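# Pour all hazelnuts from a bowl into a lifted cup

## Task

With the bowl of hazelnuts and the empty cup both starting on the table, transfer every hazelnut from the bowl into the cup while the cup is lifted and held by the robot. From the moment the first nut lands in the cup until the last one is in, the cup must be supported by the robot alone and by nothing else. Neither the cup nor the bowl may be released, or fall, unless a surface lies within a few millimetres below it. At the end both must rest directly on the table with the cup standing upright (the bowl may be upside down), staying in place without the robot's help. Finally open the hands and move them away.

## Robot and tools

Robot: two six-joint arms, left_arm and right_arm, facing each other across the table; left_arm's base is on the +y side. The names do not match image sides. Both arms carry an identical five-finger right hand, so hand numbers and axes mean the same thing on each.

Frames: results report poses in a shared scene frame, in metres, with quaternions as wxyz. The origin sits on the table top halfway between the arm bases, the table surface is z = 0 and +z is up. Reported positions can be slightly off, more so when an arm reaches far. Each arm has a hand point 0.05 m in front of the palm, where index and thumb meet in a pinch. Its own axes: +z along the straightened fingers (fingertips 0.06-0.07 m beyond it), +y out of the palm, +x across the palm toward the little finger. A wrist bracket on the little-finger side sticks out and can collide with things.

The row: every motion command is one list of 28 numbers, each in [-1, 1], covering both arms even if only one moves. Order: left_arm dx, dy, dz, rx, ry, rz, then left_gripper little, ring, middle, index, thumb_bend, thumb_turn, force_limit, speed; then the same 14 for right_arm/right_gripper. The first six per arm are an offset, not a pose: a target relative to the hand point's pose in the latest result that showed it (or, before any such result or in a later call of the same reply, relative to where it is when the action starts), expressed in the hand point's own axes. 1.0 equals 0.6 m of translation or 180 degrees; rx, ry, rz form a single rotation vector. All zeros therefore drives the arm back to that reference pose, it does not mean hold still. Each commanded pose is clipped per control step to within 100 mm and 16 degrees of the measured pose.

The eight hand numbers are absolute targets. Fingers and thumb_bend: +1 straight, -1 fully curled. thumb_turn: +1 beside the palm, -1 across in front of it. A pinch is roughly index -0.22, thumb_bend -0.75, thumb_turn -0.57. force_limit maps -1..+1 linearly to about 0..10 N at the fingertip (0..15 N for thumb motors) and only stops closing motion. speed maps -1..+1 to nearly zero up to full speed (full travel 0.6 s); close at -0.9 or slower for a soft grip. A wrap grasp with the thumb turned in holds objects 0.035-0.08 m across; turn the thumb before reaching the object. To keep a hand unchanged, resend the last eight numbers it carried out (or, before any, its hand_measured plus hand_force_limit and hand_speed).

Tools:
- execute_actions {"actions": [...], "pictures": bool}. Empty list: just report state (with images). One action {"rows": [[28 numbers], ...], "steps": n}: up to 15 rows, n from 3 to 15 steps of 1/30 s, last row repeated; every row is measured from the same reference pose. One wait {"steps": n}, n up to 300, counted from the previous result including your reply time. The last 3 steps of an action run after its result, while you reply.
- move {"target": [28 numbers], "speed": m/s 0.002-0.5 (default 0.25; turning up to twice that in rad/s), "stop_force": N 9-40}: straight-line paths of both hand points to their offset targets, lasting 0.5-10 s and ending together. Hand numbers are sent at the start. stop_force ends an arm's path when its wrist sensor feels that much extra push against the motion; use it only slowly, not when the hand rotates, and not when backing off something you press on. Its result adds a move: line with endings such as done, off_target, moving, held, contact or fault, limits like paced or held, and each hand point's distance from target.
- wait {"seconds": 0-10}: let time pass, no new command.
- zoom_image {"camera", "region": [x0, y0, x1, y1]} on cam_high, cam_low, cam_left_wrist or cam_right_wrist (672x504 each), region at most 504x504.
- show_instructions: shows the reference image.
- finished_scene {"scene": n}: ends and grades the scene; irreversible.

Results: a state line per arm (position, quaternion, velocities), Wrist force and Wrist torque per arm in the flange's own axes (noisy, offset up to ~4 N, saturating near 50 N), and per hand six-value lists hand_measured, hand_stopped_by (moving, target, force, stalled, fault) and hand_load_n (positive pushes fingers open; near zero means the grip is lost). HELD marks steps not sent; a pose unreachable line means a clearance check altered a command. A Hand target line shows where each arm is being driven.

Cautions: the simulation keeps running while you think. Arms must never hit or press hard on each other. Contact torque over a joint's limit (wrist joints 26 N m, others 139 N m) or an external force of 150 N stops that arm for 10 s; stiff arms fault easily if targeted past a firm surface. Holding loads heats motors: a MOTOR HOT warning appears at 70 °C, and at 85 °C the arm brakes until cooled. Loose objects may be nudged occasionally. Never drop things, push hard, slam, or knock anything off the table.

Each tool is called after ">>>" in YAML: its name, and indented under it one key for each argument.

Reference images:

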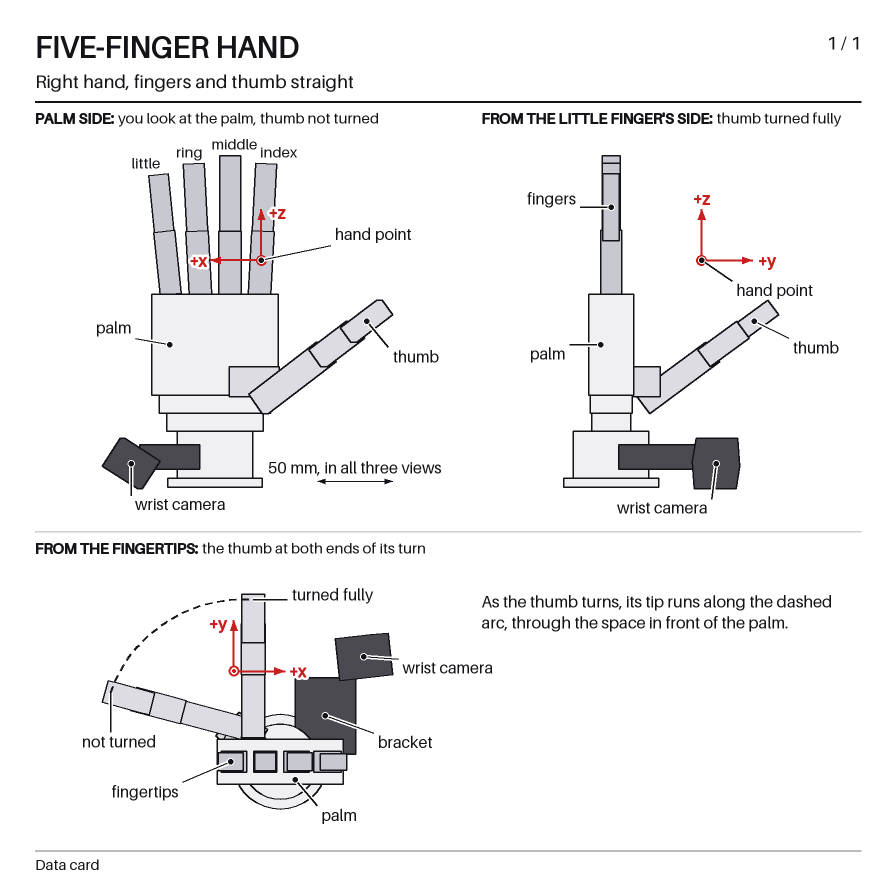

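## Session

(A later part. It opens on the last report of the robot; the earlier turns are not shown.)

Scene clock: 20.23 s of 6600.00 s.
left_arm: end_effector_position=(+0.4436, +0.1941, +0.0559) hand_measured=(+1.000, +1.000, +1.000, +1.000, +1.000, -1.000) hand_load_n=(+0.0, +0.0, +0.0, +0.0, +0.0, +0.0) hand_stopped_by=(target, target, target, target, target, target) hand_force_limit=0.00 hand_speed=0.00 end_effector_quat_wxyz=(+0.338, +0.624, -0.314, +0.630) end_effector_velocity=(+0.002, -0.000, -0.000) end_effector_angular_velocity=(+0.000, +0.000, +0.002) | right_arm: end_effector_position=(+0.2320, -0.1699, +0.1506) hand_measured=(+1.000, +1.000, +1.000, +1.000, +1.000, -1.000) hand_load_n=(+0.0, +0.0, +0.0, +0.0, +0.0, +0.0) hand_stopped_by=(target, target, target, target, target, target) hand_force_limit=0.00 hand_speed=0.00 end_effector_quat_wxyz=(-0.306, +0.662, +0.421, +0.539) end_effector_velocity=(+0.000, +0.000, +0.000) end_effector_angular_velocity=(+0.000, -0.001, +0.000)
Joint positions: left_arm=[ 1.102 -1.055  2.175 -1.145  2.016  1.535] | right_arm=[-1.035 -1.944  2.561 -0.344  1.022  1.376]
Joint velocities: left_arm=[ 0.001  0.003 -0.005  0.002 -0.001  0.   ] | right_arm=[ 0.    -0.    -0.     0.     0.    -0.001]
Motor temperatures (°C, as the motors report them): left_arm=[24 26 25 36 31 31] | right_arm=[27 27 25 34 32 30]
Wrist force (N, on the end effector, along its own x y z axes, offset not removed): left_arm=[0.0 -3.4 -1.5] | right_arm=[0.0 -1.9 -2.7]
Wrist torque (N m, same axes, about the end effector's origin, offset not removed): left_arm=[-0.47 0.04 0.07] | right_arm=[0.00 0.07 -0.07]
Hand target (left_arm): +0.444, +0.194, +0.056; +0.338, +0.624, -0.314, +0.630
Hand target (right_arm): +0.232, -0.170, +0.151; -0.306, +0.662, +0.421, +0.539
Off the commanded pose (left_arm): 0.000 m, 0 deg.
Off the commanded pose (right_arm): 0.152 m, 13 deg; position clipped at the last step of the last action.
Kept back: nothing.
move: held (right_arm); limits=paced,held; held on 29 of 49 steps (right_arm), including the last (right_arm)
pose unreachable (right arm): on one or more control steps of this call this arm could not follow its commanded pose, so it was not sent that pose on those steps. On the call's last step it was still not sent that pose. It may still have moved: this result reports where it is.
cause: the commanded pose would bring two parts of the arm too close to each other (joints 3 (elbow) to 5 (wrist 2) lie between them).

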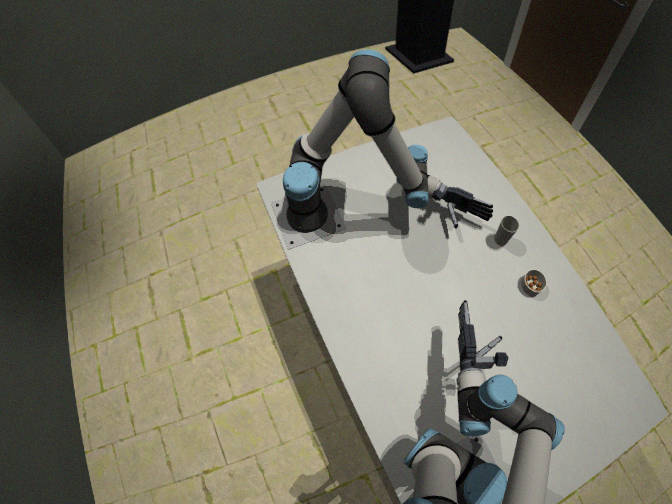

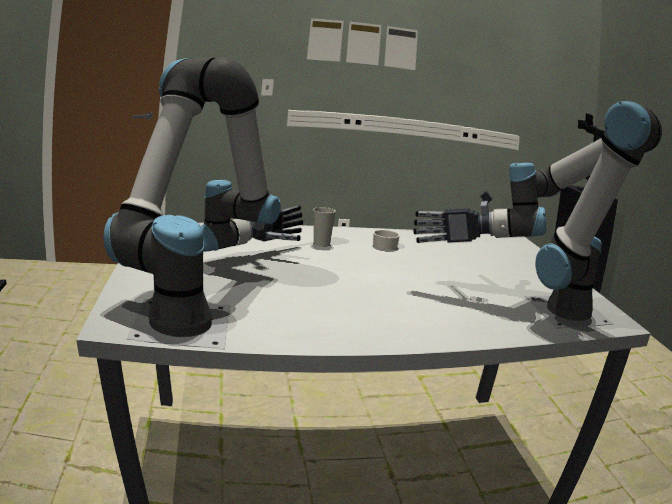

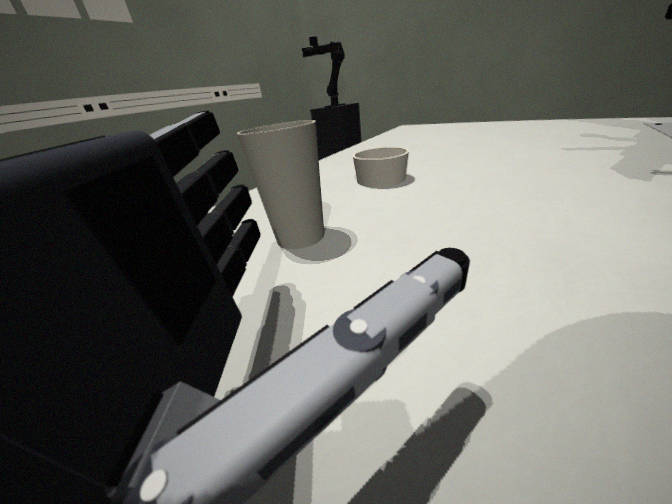

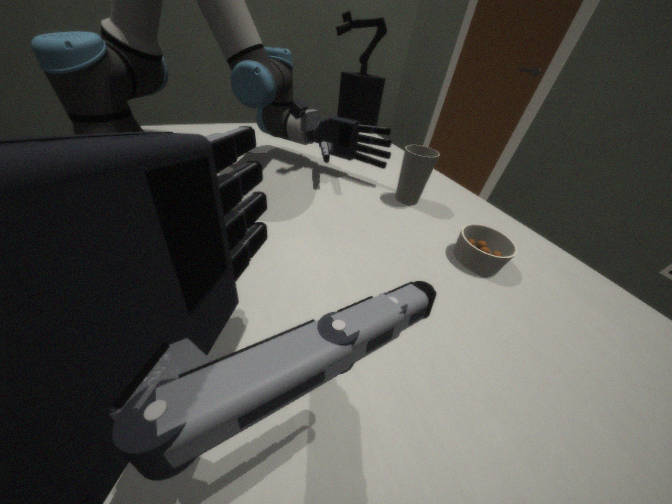

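>>> move:
  target: [0,-0.025,0.12,0,0,0,1,1,1,1,1,-1,0,0,0.03,0.05,0.2,0,0,0,1,1,1,1,1,-1,0,0]
  speed: 0.15

>>> move:
  target: [0,0,0,0,0,0,1,1,1,1,1,-1,0,0,-0.12,0.14,-0.12,-0.12,0.075,0,1,1,1,1,1,-1,0,0]
  speed: 0.15

Scene clock: 23.07 s of 6600.00 s.
left_arm: end_effector_position=(+0.4972, +0.1438, +0.0571) hand_measured=(+1.000, +1.000, +1.000, +1.000, +1.000, -1.000) hand_load_n=(+0.0, +0.0, +0.0, +0.0, +0.0, +0.0) hand_stopped_by=(target, target, target, target, target, target) hand_force_limit=0.00 hand_speed=0.00 end_effector_quat_wxyz=(+0.338, +0.624, -0.314, +0.630) end_effector_velocity=(-0.001, -0.001, -0.001) end_effector_angular_velocity=(+0.001, +0.001, -0.001) | right_arm: end_effector_position=(+0.3143, -0.0765, +0.1417) hand_measured=(+1.000, +1.000, +1.000, +1.000, +1.000, -1.000) hand_load_n=(+0.0, +0.0, +0.0, +0.0, +0.0, +0.0) hand_stopped_by=(target, target, target, target, target, target) hand_force_limit=0.00 hand_speed=0.00 end_effector_quat_wxyz=(-0.306, +0.662, +0.421, +0.539) end_effector_velocity=(+0.002, +0.002, -0.000) end_effector_angular_velocity=(-0.001, -0.000, -0.001)
Joint positions: left_arm=[ 1.063 -0.971  1.985 -1.039  1.977  1.536] | right_arm=[-0.884 -1.537  2.277 -0.487  1.168  1.42 ]
Joint velocities: left_arm=[-0.001  0.001  0.     0.    -0.     0.   ] | right_arm=[ 0.002  0.007 -0.006 -0.001  0.004  0.   ]
Motor temperatures (°C, as the motors report them): left_arm=[24 26 25 36 31 31] | right_arm=[27 27 25 34 32 30]
Wrist force (N, on the end effector, along its own x y z axes, offset not removed): left_arm=[-1.1 -0.8 -1.3] | right_arm=[-1.0 3.3 -0.4]
Wrist torque (N m, same axes, about the end effector's origin, offset not removed): left_arm=[-0.03 0.29 0.07] | right_arm=[0.60 0.19 0.00]
Hand target (left_arm): +0.497, +0.144, +0.057; +0.338, +0.624, -0.314, +0.630
Hand target (right_arm): +0.314, -0.076, +0.142; -0.306, +0.662, +0.421, +0.539
Off the commanded pose (left_arm): 0.000 m, 0 deg.
Off the commanded pose (right_arm): 0.000 m, 0 deg.
Kept back: nothing.
move: done

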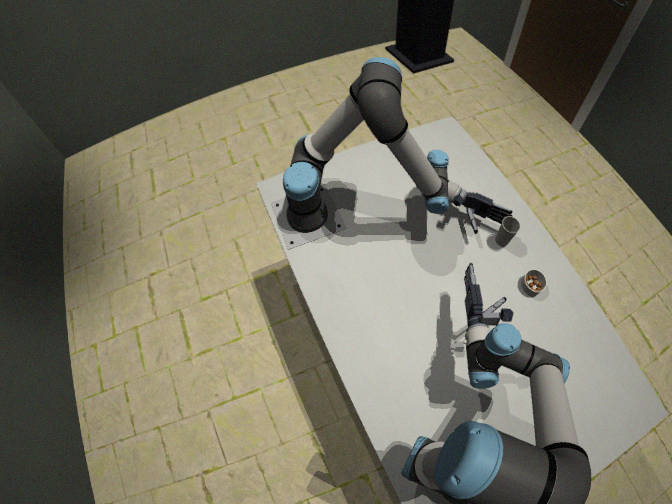

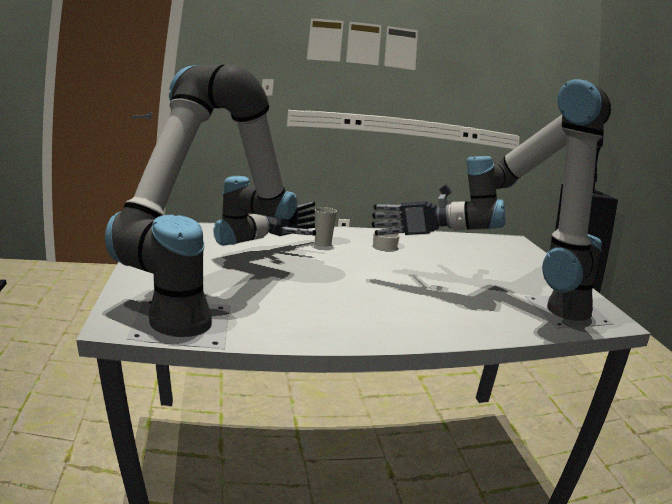

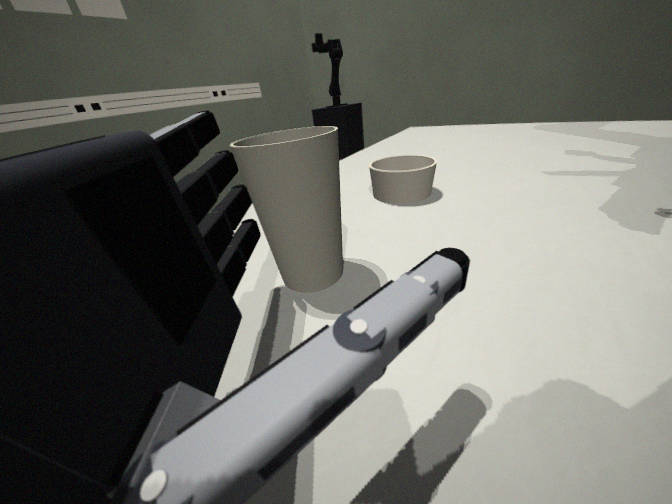

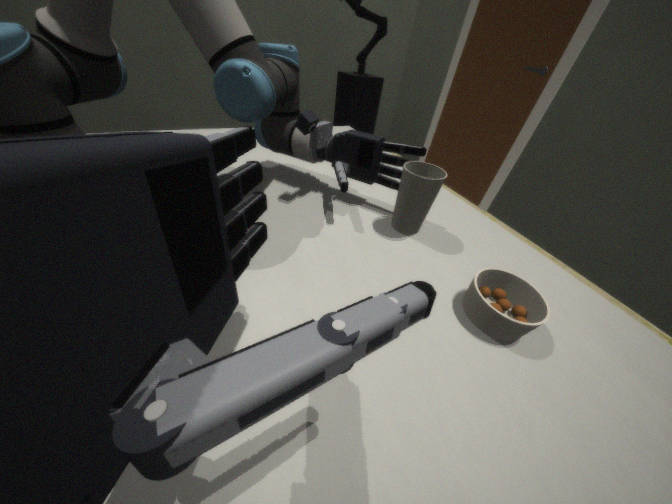

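Scene clock: 25.03 s of 6600.00 s.
left_arm: end_effector_position=(+0.4972, +0.1438, +0.0571) hand_measured=(+1.000, +1.000, +1.000, +1.000, +1.000, -1.000) hand_load_n=(+0.0, +0.0, +0.0, +0.0, +0.0, +0.0) hand_stopped_by=(target, target, target, target, target, target) hand_force_limit=0.00 hand_speed=0.00 end_effector_quat_wxyz=(+0.338, +0.624, -0.314, +0.630) end_effector_velocity=(-0.001, -0.000, -0.000) end_effector_angular_velocity=(+0.001, +0.000, -0.001) | right_arm: end_effector_position=(+0.3513, -0.1930, +0.0923) hand_measured=(+1.000, +1.000, +1.000, +1.000, +1.000, -1.000) hand_load_n=(+0.0, +0.0, +0.0, +0.0, +0.0, +0.0) hand_stopped_by=(target, target, target, target, target, target) hand_force_limit=0.00 hand_speed=0.00 end_effector_quat_wxyz=(-0.224, +0.640, +0.274, +0.682) end_effector_velocity=(+0.002, -0.002, -0.001) end_effector_angular_velocity=(+0.006, -0.009, -0.008)
Joint positions: left_arm=[ 1.063 -0.971  1.985 -1.039  1.977  1.536] | right_arm=[-1.006 -1.388  2.624 -1.266  1.395  1.489]
Joint velocities: left_arm=[-0.001  0.     0.001 -0.001  0.     0.   ] | right_arm=[-0.004  0.015  0.006 -0.032  0.005  0.   ]
Motor temperatures (°C, as the motors report them): left_arm=[24 26 25 36 31 31] | right_arm=[27 27 25 34 32 30]
Wrist force (N, on the end effector, along its own x y z axes, offset not removed): left_arm=[0.1 -2.6 -0.5] | right_arm=[-2.8 0.6 -2.1]
Wrist torque (N m, same axes, about the end effector's origin, offset not removed): left_arm=[-0.45 0.07 0.06] | right_arm=[0.30 0.44 -0.11]
Hand target (left_arm): +0.497, +0.144, +0.057; +0.338, +0.624, -0.314, +0.630
Hand target (right_arm): +0.351, -0.193, +0.092; -0.224, +0.640, +0.274, +0.682
Off the commanded pose (left_arm): 0.000 m, 0 deg.
Off the commanded pose (right_arm): 0.000 m, 0 deg.
Kept back: nothing.
move: done

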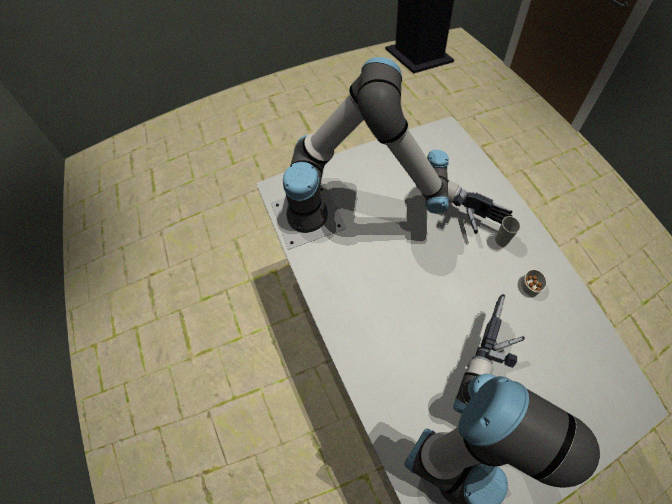

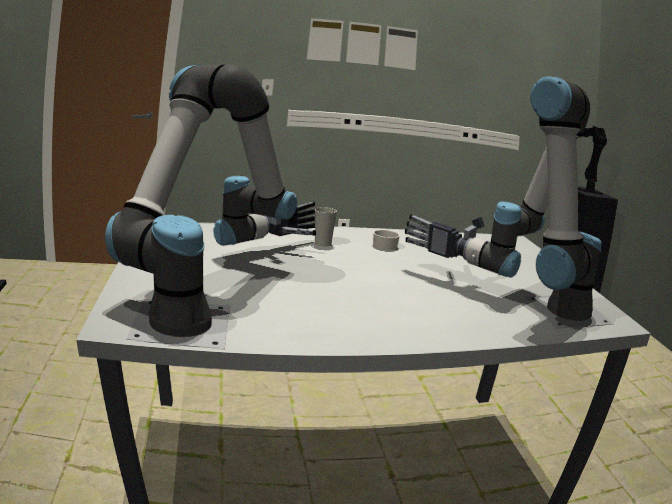

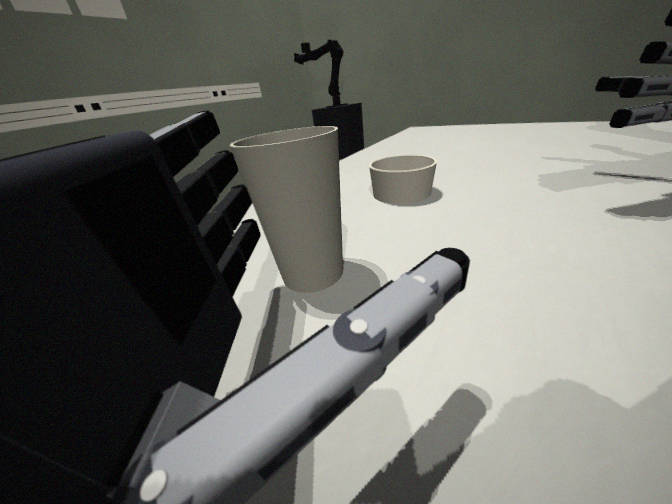

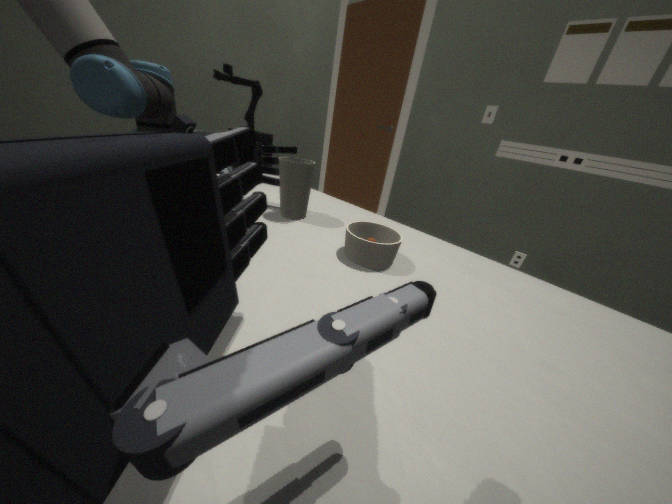

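>>> move:
  target: [0,-0.015,0.14,0,0,0,1,1,1,1,1,-1,0,0,-0.095,0.05,0.14,0,-0.02,0.028,1,1,1,1,1,-1,0,0]
  speed: 0.08

Scene clock: 27.07 s of 6600.00 s.
left_arm: end_effector_position=(+0.5528, +0.0804, +0.0587) hand_measured=(+1.000, +1.000, +1.000, +1.000, +1.000, -1.000) hand_load_n=(+0.0, +0.0, +0.0, +0.0, +0.0, +0.0) hand_stopped_by=(target, target, target, target, target, target) hand_force_limit=0.00 hand_speed=0.00 end_effector_quat_wxyz=(+0.338, +0.624, -0.314, +0.630) end_effector_velocity=(+0.001, -0.001, -0.000) end_effector_angular_velocity=(+0.000, +0.001, +0.000) | right_arm: end_effector_position=(+0.4384, -0.1626, +0.0406) hand_measured=(+1.000, +1.000, +1.000, +1.000, +1.000, -1.000) hand_load_n=(+0.0, +0.0, +0.0, +0.0, +0.0, +0.0) hand_stopped_by=(target, target, target, target, target, target) hand_force_limit=0.00 hand_speed=0.00 end_effector_quat_wxyz=(-0.245, +0.673, +0.253, +0.651) end_effector_velocity=(+0.002, +0.000, -0.000) end_effector_angular_velocity=(+0.001, -0.002, -0.002)
Joint positions: left_arm=[ 1.016 -0.867  1.757 -0.914  1.93   1.537] | right_arm=[-1.076 -1.155  2.402 -1.214  1.328  1.564]
Joint velocities: left_arm=[-0.     0.002 -0.004  0.003 -0.001 -0.   ] | right_arm=[-0.001  0.004 -0.005 -0.002  0.001  0.001]
Motor temperatures (°C, as the motors report them): left_arm=[24 26 25 36 31 31] | right_arm=[27 27 25 34 32 30]
Wrist force (N, on the end effector, along its own x y z axes, offset not removed): left_arm=[0.9 -2.2 -0.7] | right_arm=[-1.8 -3.4 -2.1]
Wrist torque (N m, same axes, about the end effector's origin, offset not removed): left_arm=[-0.39 0.02 0.14] | right_arm=[-0.25 0.44 -0.16]
Hand target (left_arm): +0.553, +0.080, +0.059; +0.338, +0.624, -0.314, +0.630
Hand target (right_arm): +0.439, -0.163, +0.041; -0.245, +0.673, +0.253, +0.651
Off the commanded pose (left_arm): 0.000 m, 0 deg.
Off the commanded pose (right_arm): 0.000 m, 0 deg.
Kept back: nothing.
move: done

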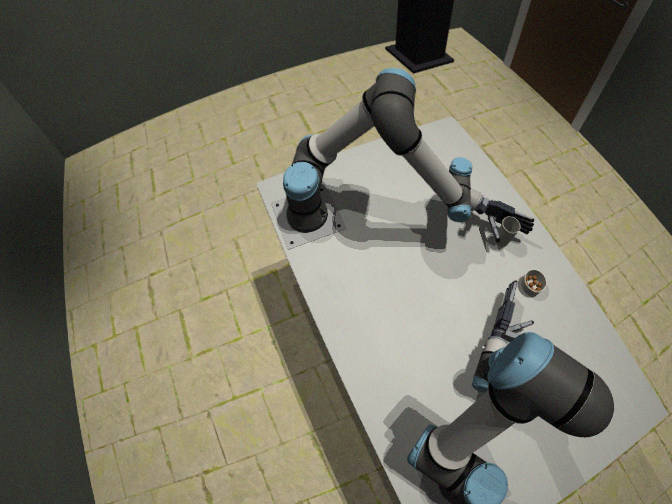

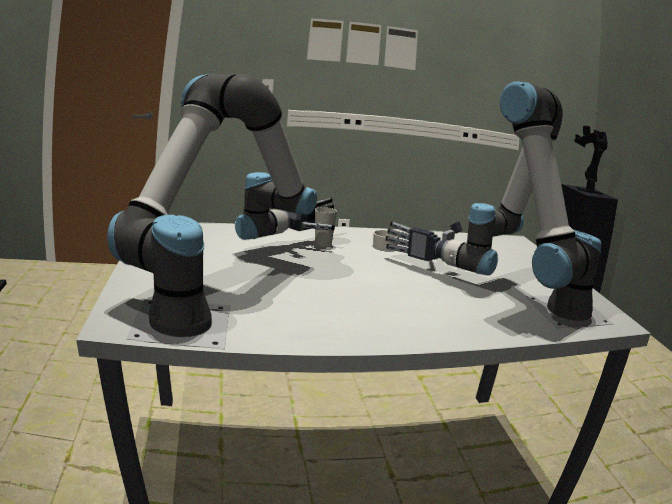

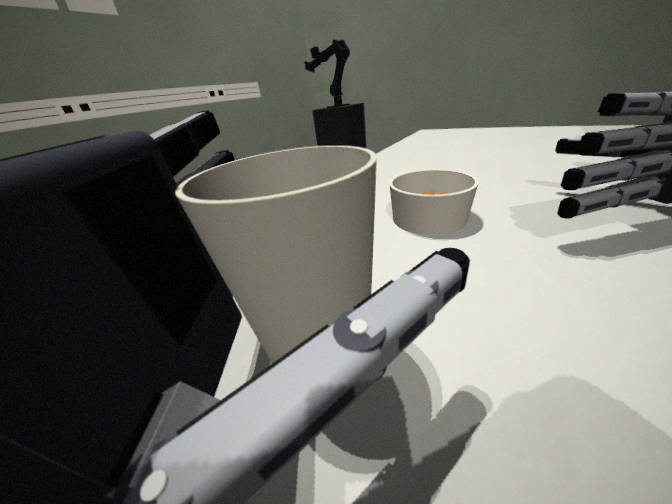

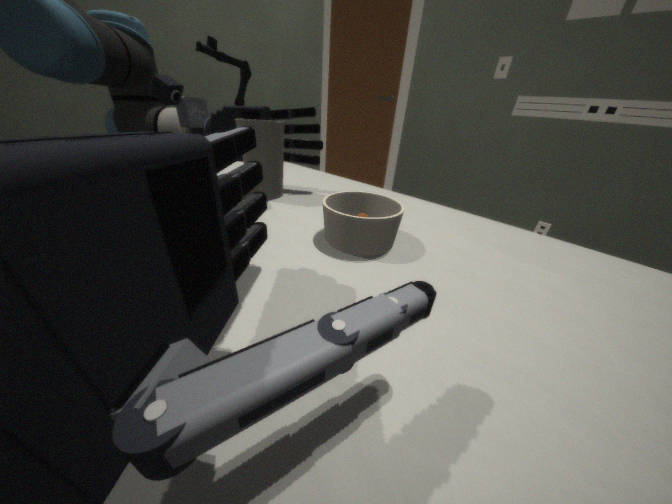

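>>> move:
  target: [0,0,0.015,0,0,0,1,-0.6,-0.6,-0.6,-0.5,-1,0.2,-0.6,-0.025,0.02,0.05,0,0,0,1,1,1,1,1,-1,0,0]
  speed: 0.05

>>> move:
  target: [0.1,0.1,-0.12,0,0,0,1,-0.6,-0.6,-0.6,-0.5,-1,0.2,-0.6,0,0.015,0.1,0,0,0,1,1,1,1,1,-1,0,0]
  speed: 0.08

Scene clock: 29.10 s of 6600.00 s.
left_arm: end_effector_position=(+0.5580, +0.0730, +0.0590) hand_measured=(+1.000, +0.072, +0.026, -0.018, +0.416, -1.000) hand_load_n=(+0.0, +4.5, +4.5, +6.0, +13.0, +2.0) hand_stopped_by=(target, force, force, force, force, target) hand_force_limit=0.20 hand_speed=-0.60 end_effector_quat_wxyz=(+0.338, +0.624, -0.314, +0.630) end_effector_velocity=(+0.000, -0.000, +0.000) end_effector_angular_velocity=(-0.000, -0.001, -0.000) | right_arm: end_effector_position=(+0.4684, -0.1522, +0.0246) hand_measured=(+1.000, +1.000, +1.000, +1.000, +1.000, -1.000) hand_load_n=(+0.0, +0.0, +0.0, +0.0, +0.0, +0.0) hand_stopped_by=(target, target, target, target, target, target) hand_force_limit=0.00 hand_speed=0.00 end_effector_quat_wxyz=(-0.245, +0.673, +0.253, +0.651) end_effector_velocity=(-0.000, +0.000, -0.000) end_effector_angular_velocity=(-0.000, +0.001, +0.000)
Joint positions: left_arm=[ 1.01  -0.856  1.732 -0.9    1.924  1.537] | right_arm=[-1.09  -1.072  2.325 -1.218  1.314  1.563]
Joint velocities: left_arm=[ 0.    -0.    -0.    -0.     0.001  0.   ] | right_arm=[ 0.    -0.    -0.     0.001 -0.     0.   ]
Motor temperatures (°C, as the motors report them): left_arm=[24 26 25 36 31 31] | right_arm=[27 27 25 34 32 30]
Wrist force (N, on the end effector, along its own x y z axes, offset not removed): left_arm=[2.8 -1.9 1.1] | right_arm=[0.0 -0.2 -2.5]
Wrist torque (N m, same axes, about the end effector's origin, offset not removed): left_arm=[-0.38 -0.10 0.04] | right_arm=[0.32 -0.02 0.08]
Hand target (left_arm): +0.558, +0.073, +0.059; +0.338, +0.624, -0.314, +0.630
Hand target (right_arm): +0.468, -0.152, +0.025; -0.245, +0.673, +0.253, +0.651
Off the commanded pose (left_arm): 0.000 m, 0 deg.
Off the commanded pose (right_arm): 0.000 m, 0 deg.
Kept back: nothing.
move: done

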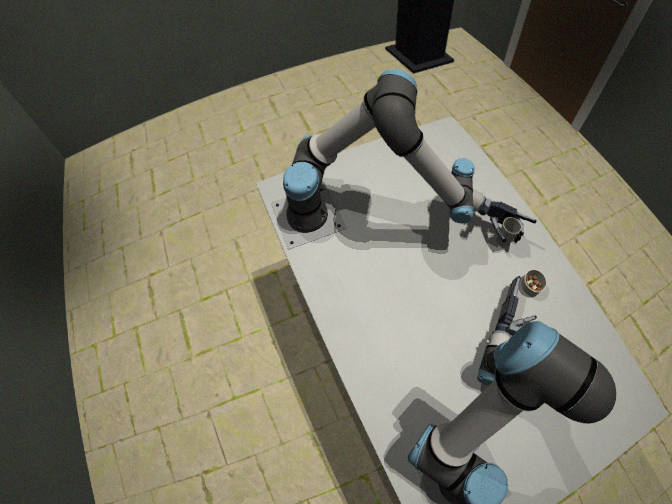

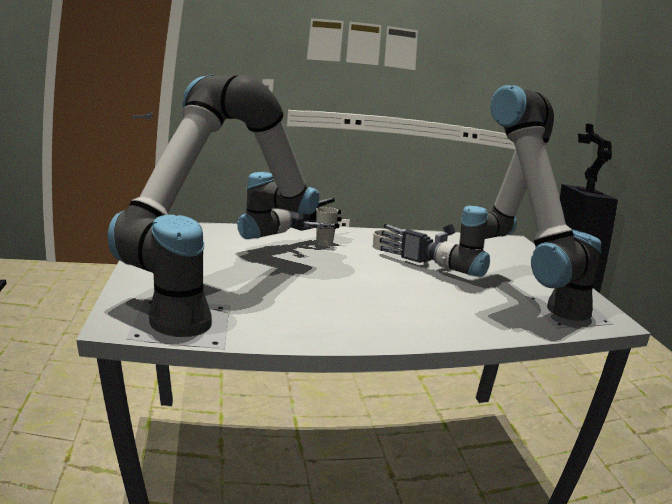

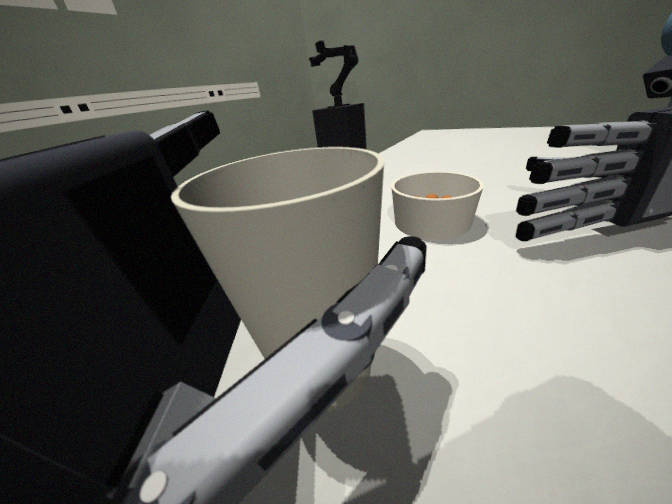

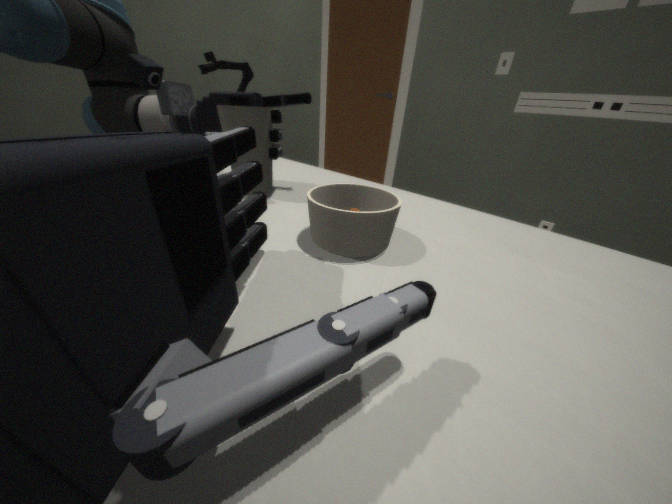

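Scene clock: 30.97 s of 6600.00 s.
left_arm: end_effector_position=(+0.4681, +0.0994, +0.1187) hand_measured=(+1.000, +0.072, +0.026, -0.018, +0.416, -1.000) hand_load_n=(+0.0, +3.5, +4.5, +6.5, +13.0, +3.5) hand_stopped_by=(target, force, force, force, force, target) hand_force_limit=0.20 hand_speed=-0.60 end_effector_quat_wxyz=(+0.338, +0.624, -0.314, +0.630) end_effector_velocity=(-0.002, -0.001, +0.002) end_effector_angular_velocity=(-0.001, -0.001, -0.002) | right_arm: end_effector_position=(+0.5193, -0.1194, +0.0226) hand_measured=(+1.000, +1.000, +1.000, +1.000, +1.000, -1.000) hand_load_n=(+0.0, +0.0, +0.0, +0.0, +0.0, +0.0) hand_stopped_by=(target, target, target, target, target, target) hand_force_limit=0.00 hand_speed=0.00 end_effector_quat_wxyz=(-0.245, +0.673, +0.253, +0.651) end_effector_velocity=(+0.001, +0.000, -0.000) end_effector_angular_velocity=(-0.002, +0.001, -0.000)
Joint positions: left_arm=[ 0.943 -1.122  2.007 -0.908  1.857  1.539] | right_arm=[-1.073 -0.999  2.154 -1.121  1.331  1.564]
Joint velocities: left_arm=[-0.004 -0.006  0.003  0.001 -0.002 -0.   ] | right_arm=[ 0.     0.001 -0.003  0.003  0.001 -0.001]
Motor temperatures (°C, as the motors report them): left_arm=[24 26 25 36 31 31] | right_arm=[27 27 25 34 32 30]
Wrist force (N, on the end effector, along its own x y z axes, offset not removed): left_arm=[-1.3 -0.9 -1.4] | right_arm=[-1.1 1.0 -1.8]
Wrist torque (N m, same axes, about the end effector's origin, offset not removed): left_arm=[-0.17 0.23 0.00] | right_arm=[0.37 0.23 -0.23]
Hand target (left_arm): +0.468, +0.099, +0.119; +0.338, +0.624, -0.314, +0.630
Hand target (right_arm): +0.519, -0.119, +0.023; -0.245, +0.673, +0.253, +0.651
Off the commanded pose (left_arm): 0.000 m, 0 deg.
Off the commanded pose (right_arm): 0.000 m, 0 deg.
Kept back: nothing.
move: done

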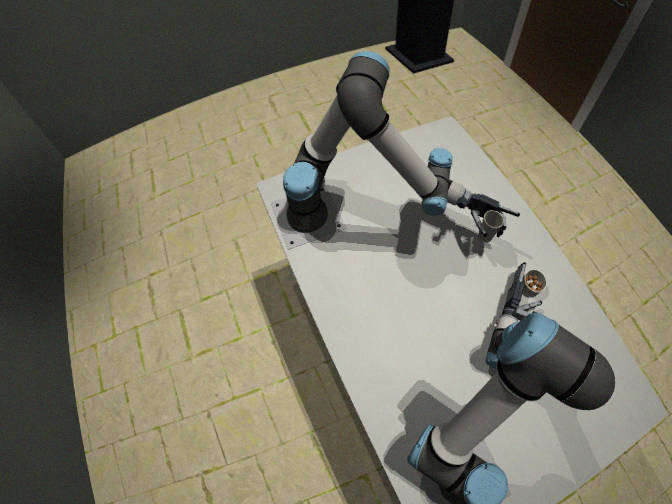

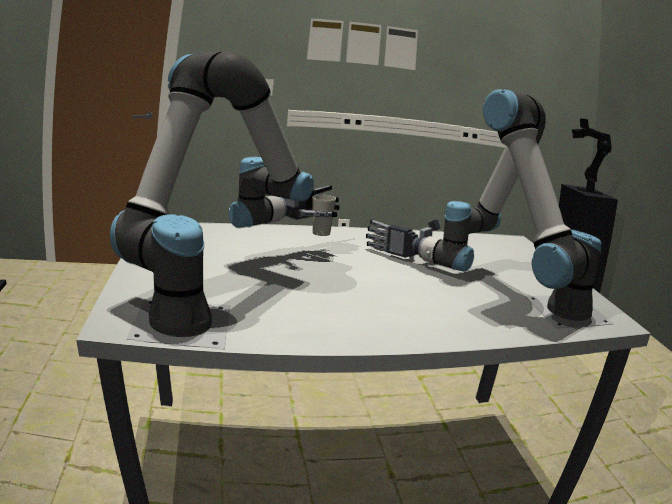

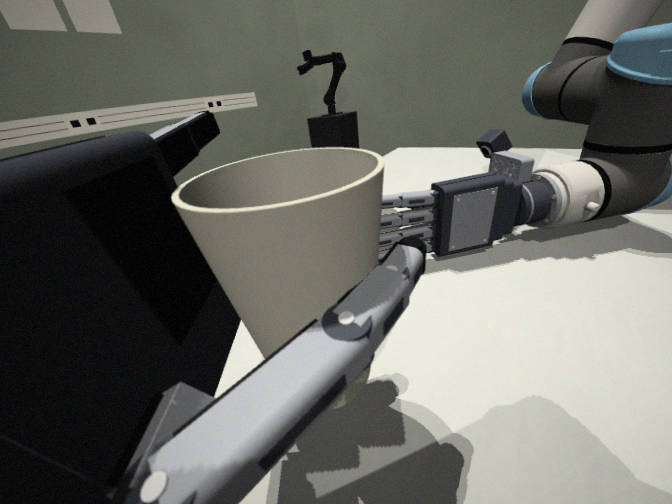

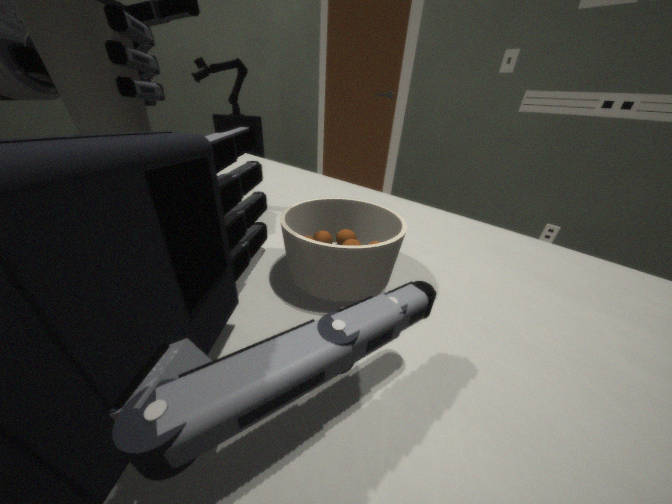

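>>> move:
  target: [0,0,0,0,0,0,1,-0.6,-0.6,-0.6,-0.5,-1,0.2,-0.6,-0.003,0.025,0.085,0,0,0,1,1,1,1,1,-1,0,0]
  speed: 0.05

>>> move:
  target: [0,0,0,0,0,0,1,-0.6,-0.6,-0.6,-0.5,-1,0.2,-0.6,0,0,0,0,0,0,1,1,-0.2,-0.6,-0.5,-1,0.2,-0.6]

Scene clock: 32.67 s of 6600.00 s.
left_arm: end_effector_position=(+0.4681, +0.0994, +0.1187) hand_measured=(+1.000, +0.072, +0.026, -0.018, +0.416, -1.000) hand_load_n=(+0.0, +3.5, +4.5, +6.5, +13.0, +3.5) hand_stopped_by=(target, force, force, force, force, target) hand_force_limit=0.20 hand_speed=-0.60 end_effector_quat_wxyz=(+0.338, +0.624, -0.314, +0.630) end_effector_velocity=(+0.000, -0.000, +0.001) end_effector_angular_velocity=(-0.002, +0.001, +0.000) | right_arm: end_effector_position=(+0.5672, -0.0972, +0.0191) hand_measured=(+1.000, +1.000, +1.000, +1.000, +1.000, -1.000) hand_load_n=(+0.0, +0.0, +0.0, +0.0, +0.0, +0.0) hand_stopped_by=(target, target, target, target, target, target) hand_force_limit=0.00 hand_speed=0.00 end_effector_quat_wxyz=(-0.245, +0.673, +0.253, +0.651) end_effector_velocity=(+0.003, +0.000, +0.000) end_effector_angular_velocity=(-0.001, -0.001, -0.002)
Joint positions: left_arm=[ 0.943 -1.122  2.007 -0.908  1.857  1.539] | right_arm=[-1.078 -0.929  2.006 -1.043  1.326  1.564]
Joint velocities: left_arm=[-0.    -0.001 -0.     0.    -0.    -0.002] | right_arm=[-0.001  0.003 -0.007  0.002  0.001 -0.001]
Motor temperatures (°C, as the motors report them): left_arm=[24 26 25 36 31 31] | right_arm=[27 27 25 34 32 30]
Wrist force (N, on the end effector, along its own x y z axes, offset not removed): left_arm=[-0.1 -1.4 1.2] | right_arm=[1.1 -1.7 -3.0]
Wrist torque (N m, same axes, about the end effector's origin, offset not removed): left_arm=[-0.38 0.11 0.14] | right_arm=[-0.20 -0.11 -0.17]
Hand target (left_arm): +0.468, +0.099, +0.119; +0.338, +0.624, -0.314, +0.630
Hand target (right_arm): +0.567, -0.097, +0.019; -0.245, +0.673, +0.253, +0.651
Off the commanded pose (left_arm): 0.000 m, 0 deg.
Off the commanded pose (right_arm): 0.000 m, 0 deg.
Kept back: nothing.
move: done

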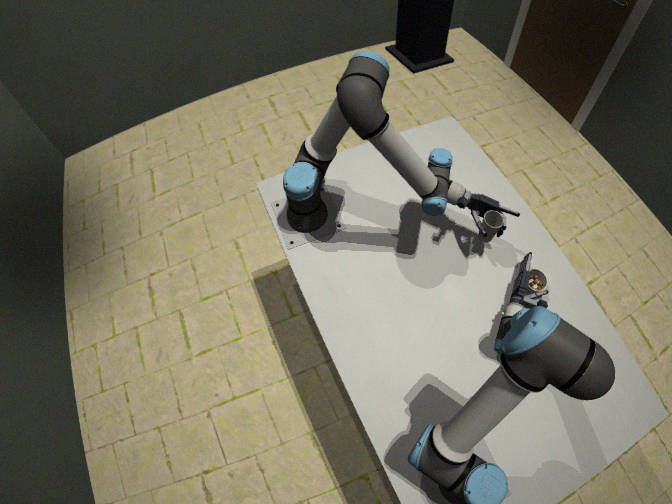

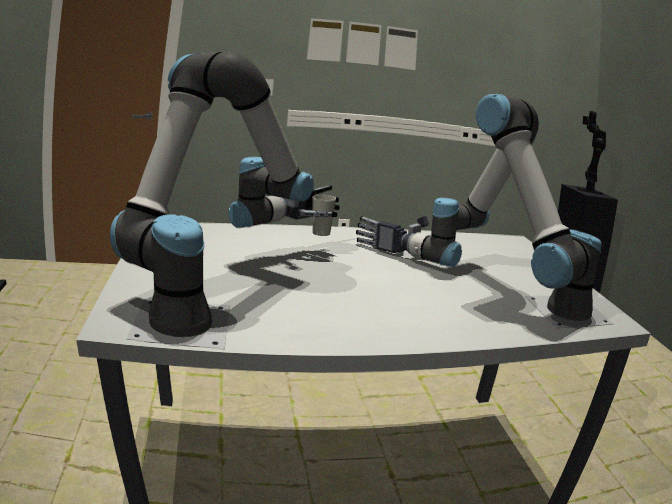

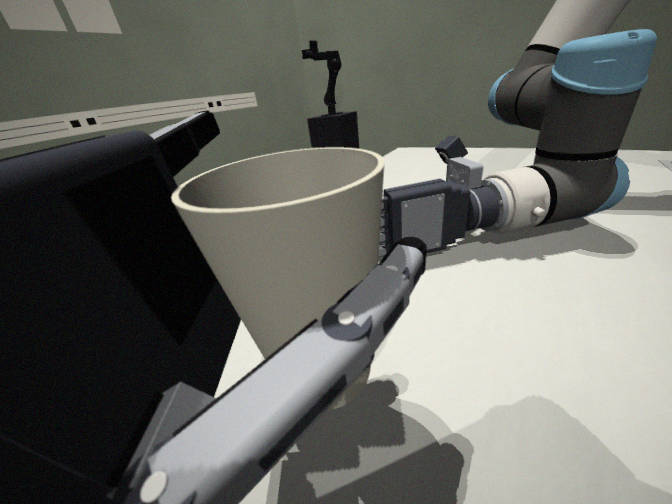

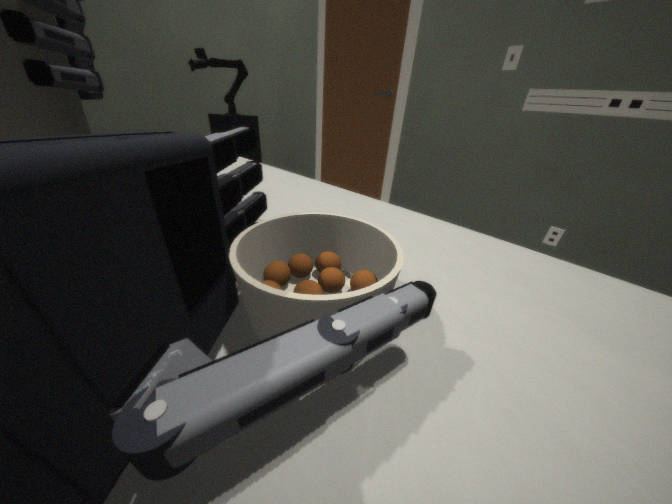

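Scene clock: 33.77 s of 6600.00 s.
left_arm: end_effector_position=(+0.4681, +0.0994, +0.1187) hand_measured=(+1.000, +0.072, +0.026, -0.018, +0.416, -1.000) hand_load_n=(+0.0, +3.5, +4.5, +6.5, +13.0, +3.5) hand_stopped_by=(target, force, force, force, force, target) hand_force_limit=0.20 hand_speed=-0.60 end_effector_quat_wxyz=(+0.338, +0.624, -0.314, +0.630) end_effector_velocity=(+0.001, +0.001, +0.000) end_effector_angular_velocity=(-0.001, -0.001, +0.002) | right_arm: end_effector_position=(+0.5672, -0.0972, +0.0191) hand_measured=(+1.000, +1.000, +0.538, +0.450, +0.756, -1.000) hand_load_n=(+0.0, +0.0, +3.0, +7.0, +18.5, +2.0) hand_stopped_by=(target, target, force, force, force, target) hand_force_limit=0.20 hand_speed=-0.60 end_effector_quat_wxyz=(-0.245, +0.673, +0.253, +0.651) end_effector_velocity=(+0.000, +0.000, +0.000) end_effector_angular_velocity=(-0.000, -0.000, +0.001)
Joint positions: left_arm=[ 0.943 -1.122  2.007 -0.908  1.857  1.539] | right_arm=[-1.078 -0.929  2.006 -1.043  1.326  1.564]
Joint velocities: left_arm=[ 0.002  0.001 -0.002  0.    -0.    -0.   ] | right_arm=[-0.    -0.    -0.     0.    -0.001 -0.001]
Motor temperatures (°C, as the motors report them): left_arm=[24 26 25 36 31 31] | right_arm=[27 27 25 34 32 30]
Wrist force (N, on the end effector, along its own x y z axes, offset not removed): left_arm=[-0.8 -0.1 0.4] | right_arm=[-0.9 0.0 1.5]
Wrist torque (N m, same axes, about the end effector's origin, offset not removed): left_arm=[-0.06 0.14 0.14] | right_arm=[0.01 -0.06 -0.13]
Hand target (left_arm): +0.468, +0.099, +0.119; +0.338, +0.624, -0.314, +0.630
Hand target (right_arm): +0.567, -0.097, +0.019; -0.245, +0.673, +0.253, +0.651
Off the commanded pose (left_arm): 0.000 m, 0 deg.
Off the commanded pose (right_arm): 0.000 m, 0 deg.
Kept back: nothing.
move: done

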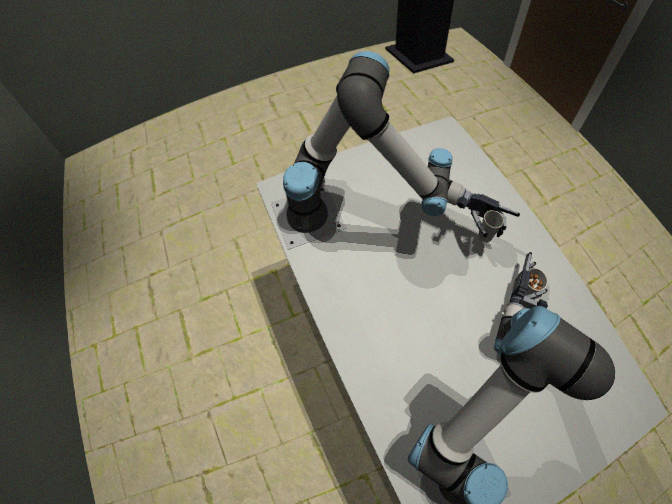

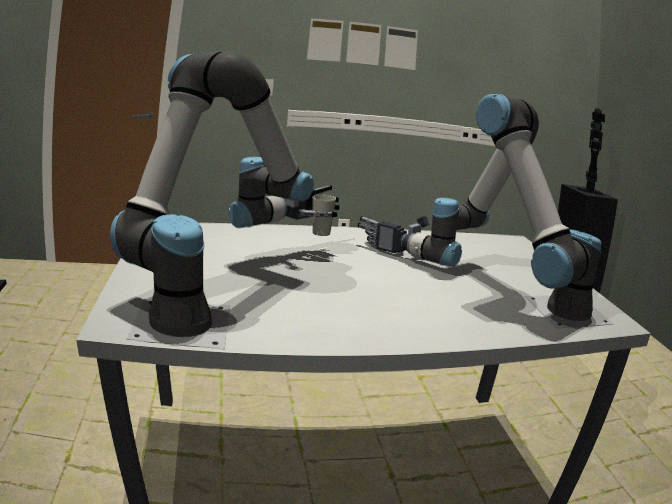

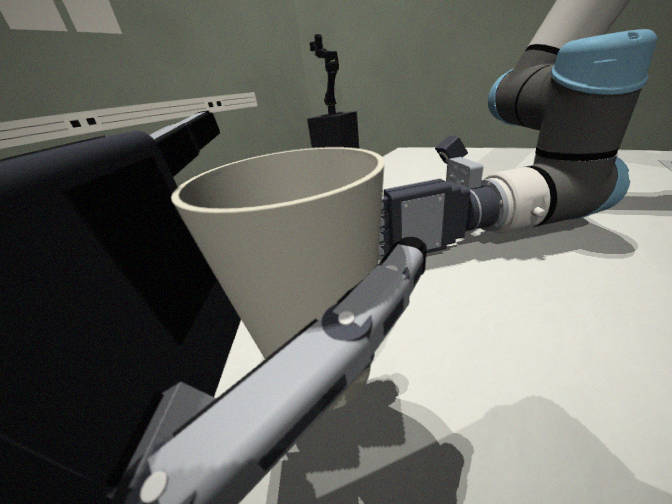

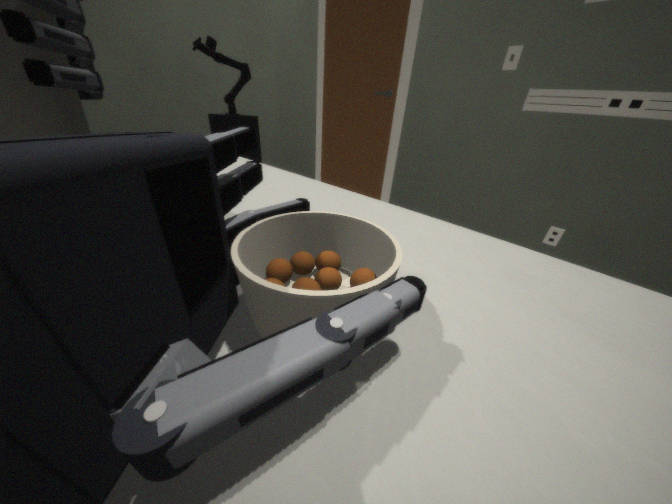

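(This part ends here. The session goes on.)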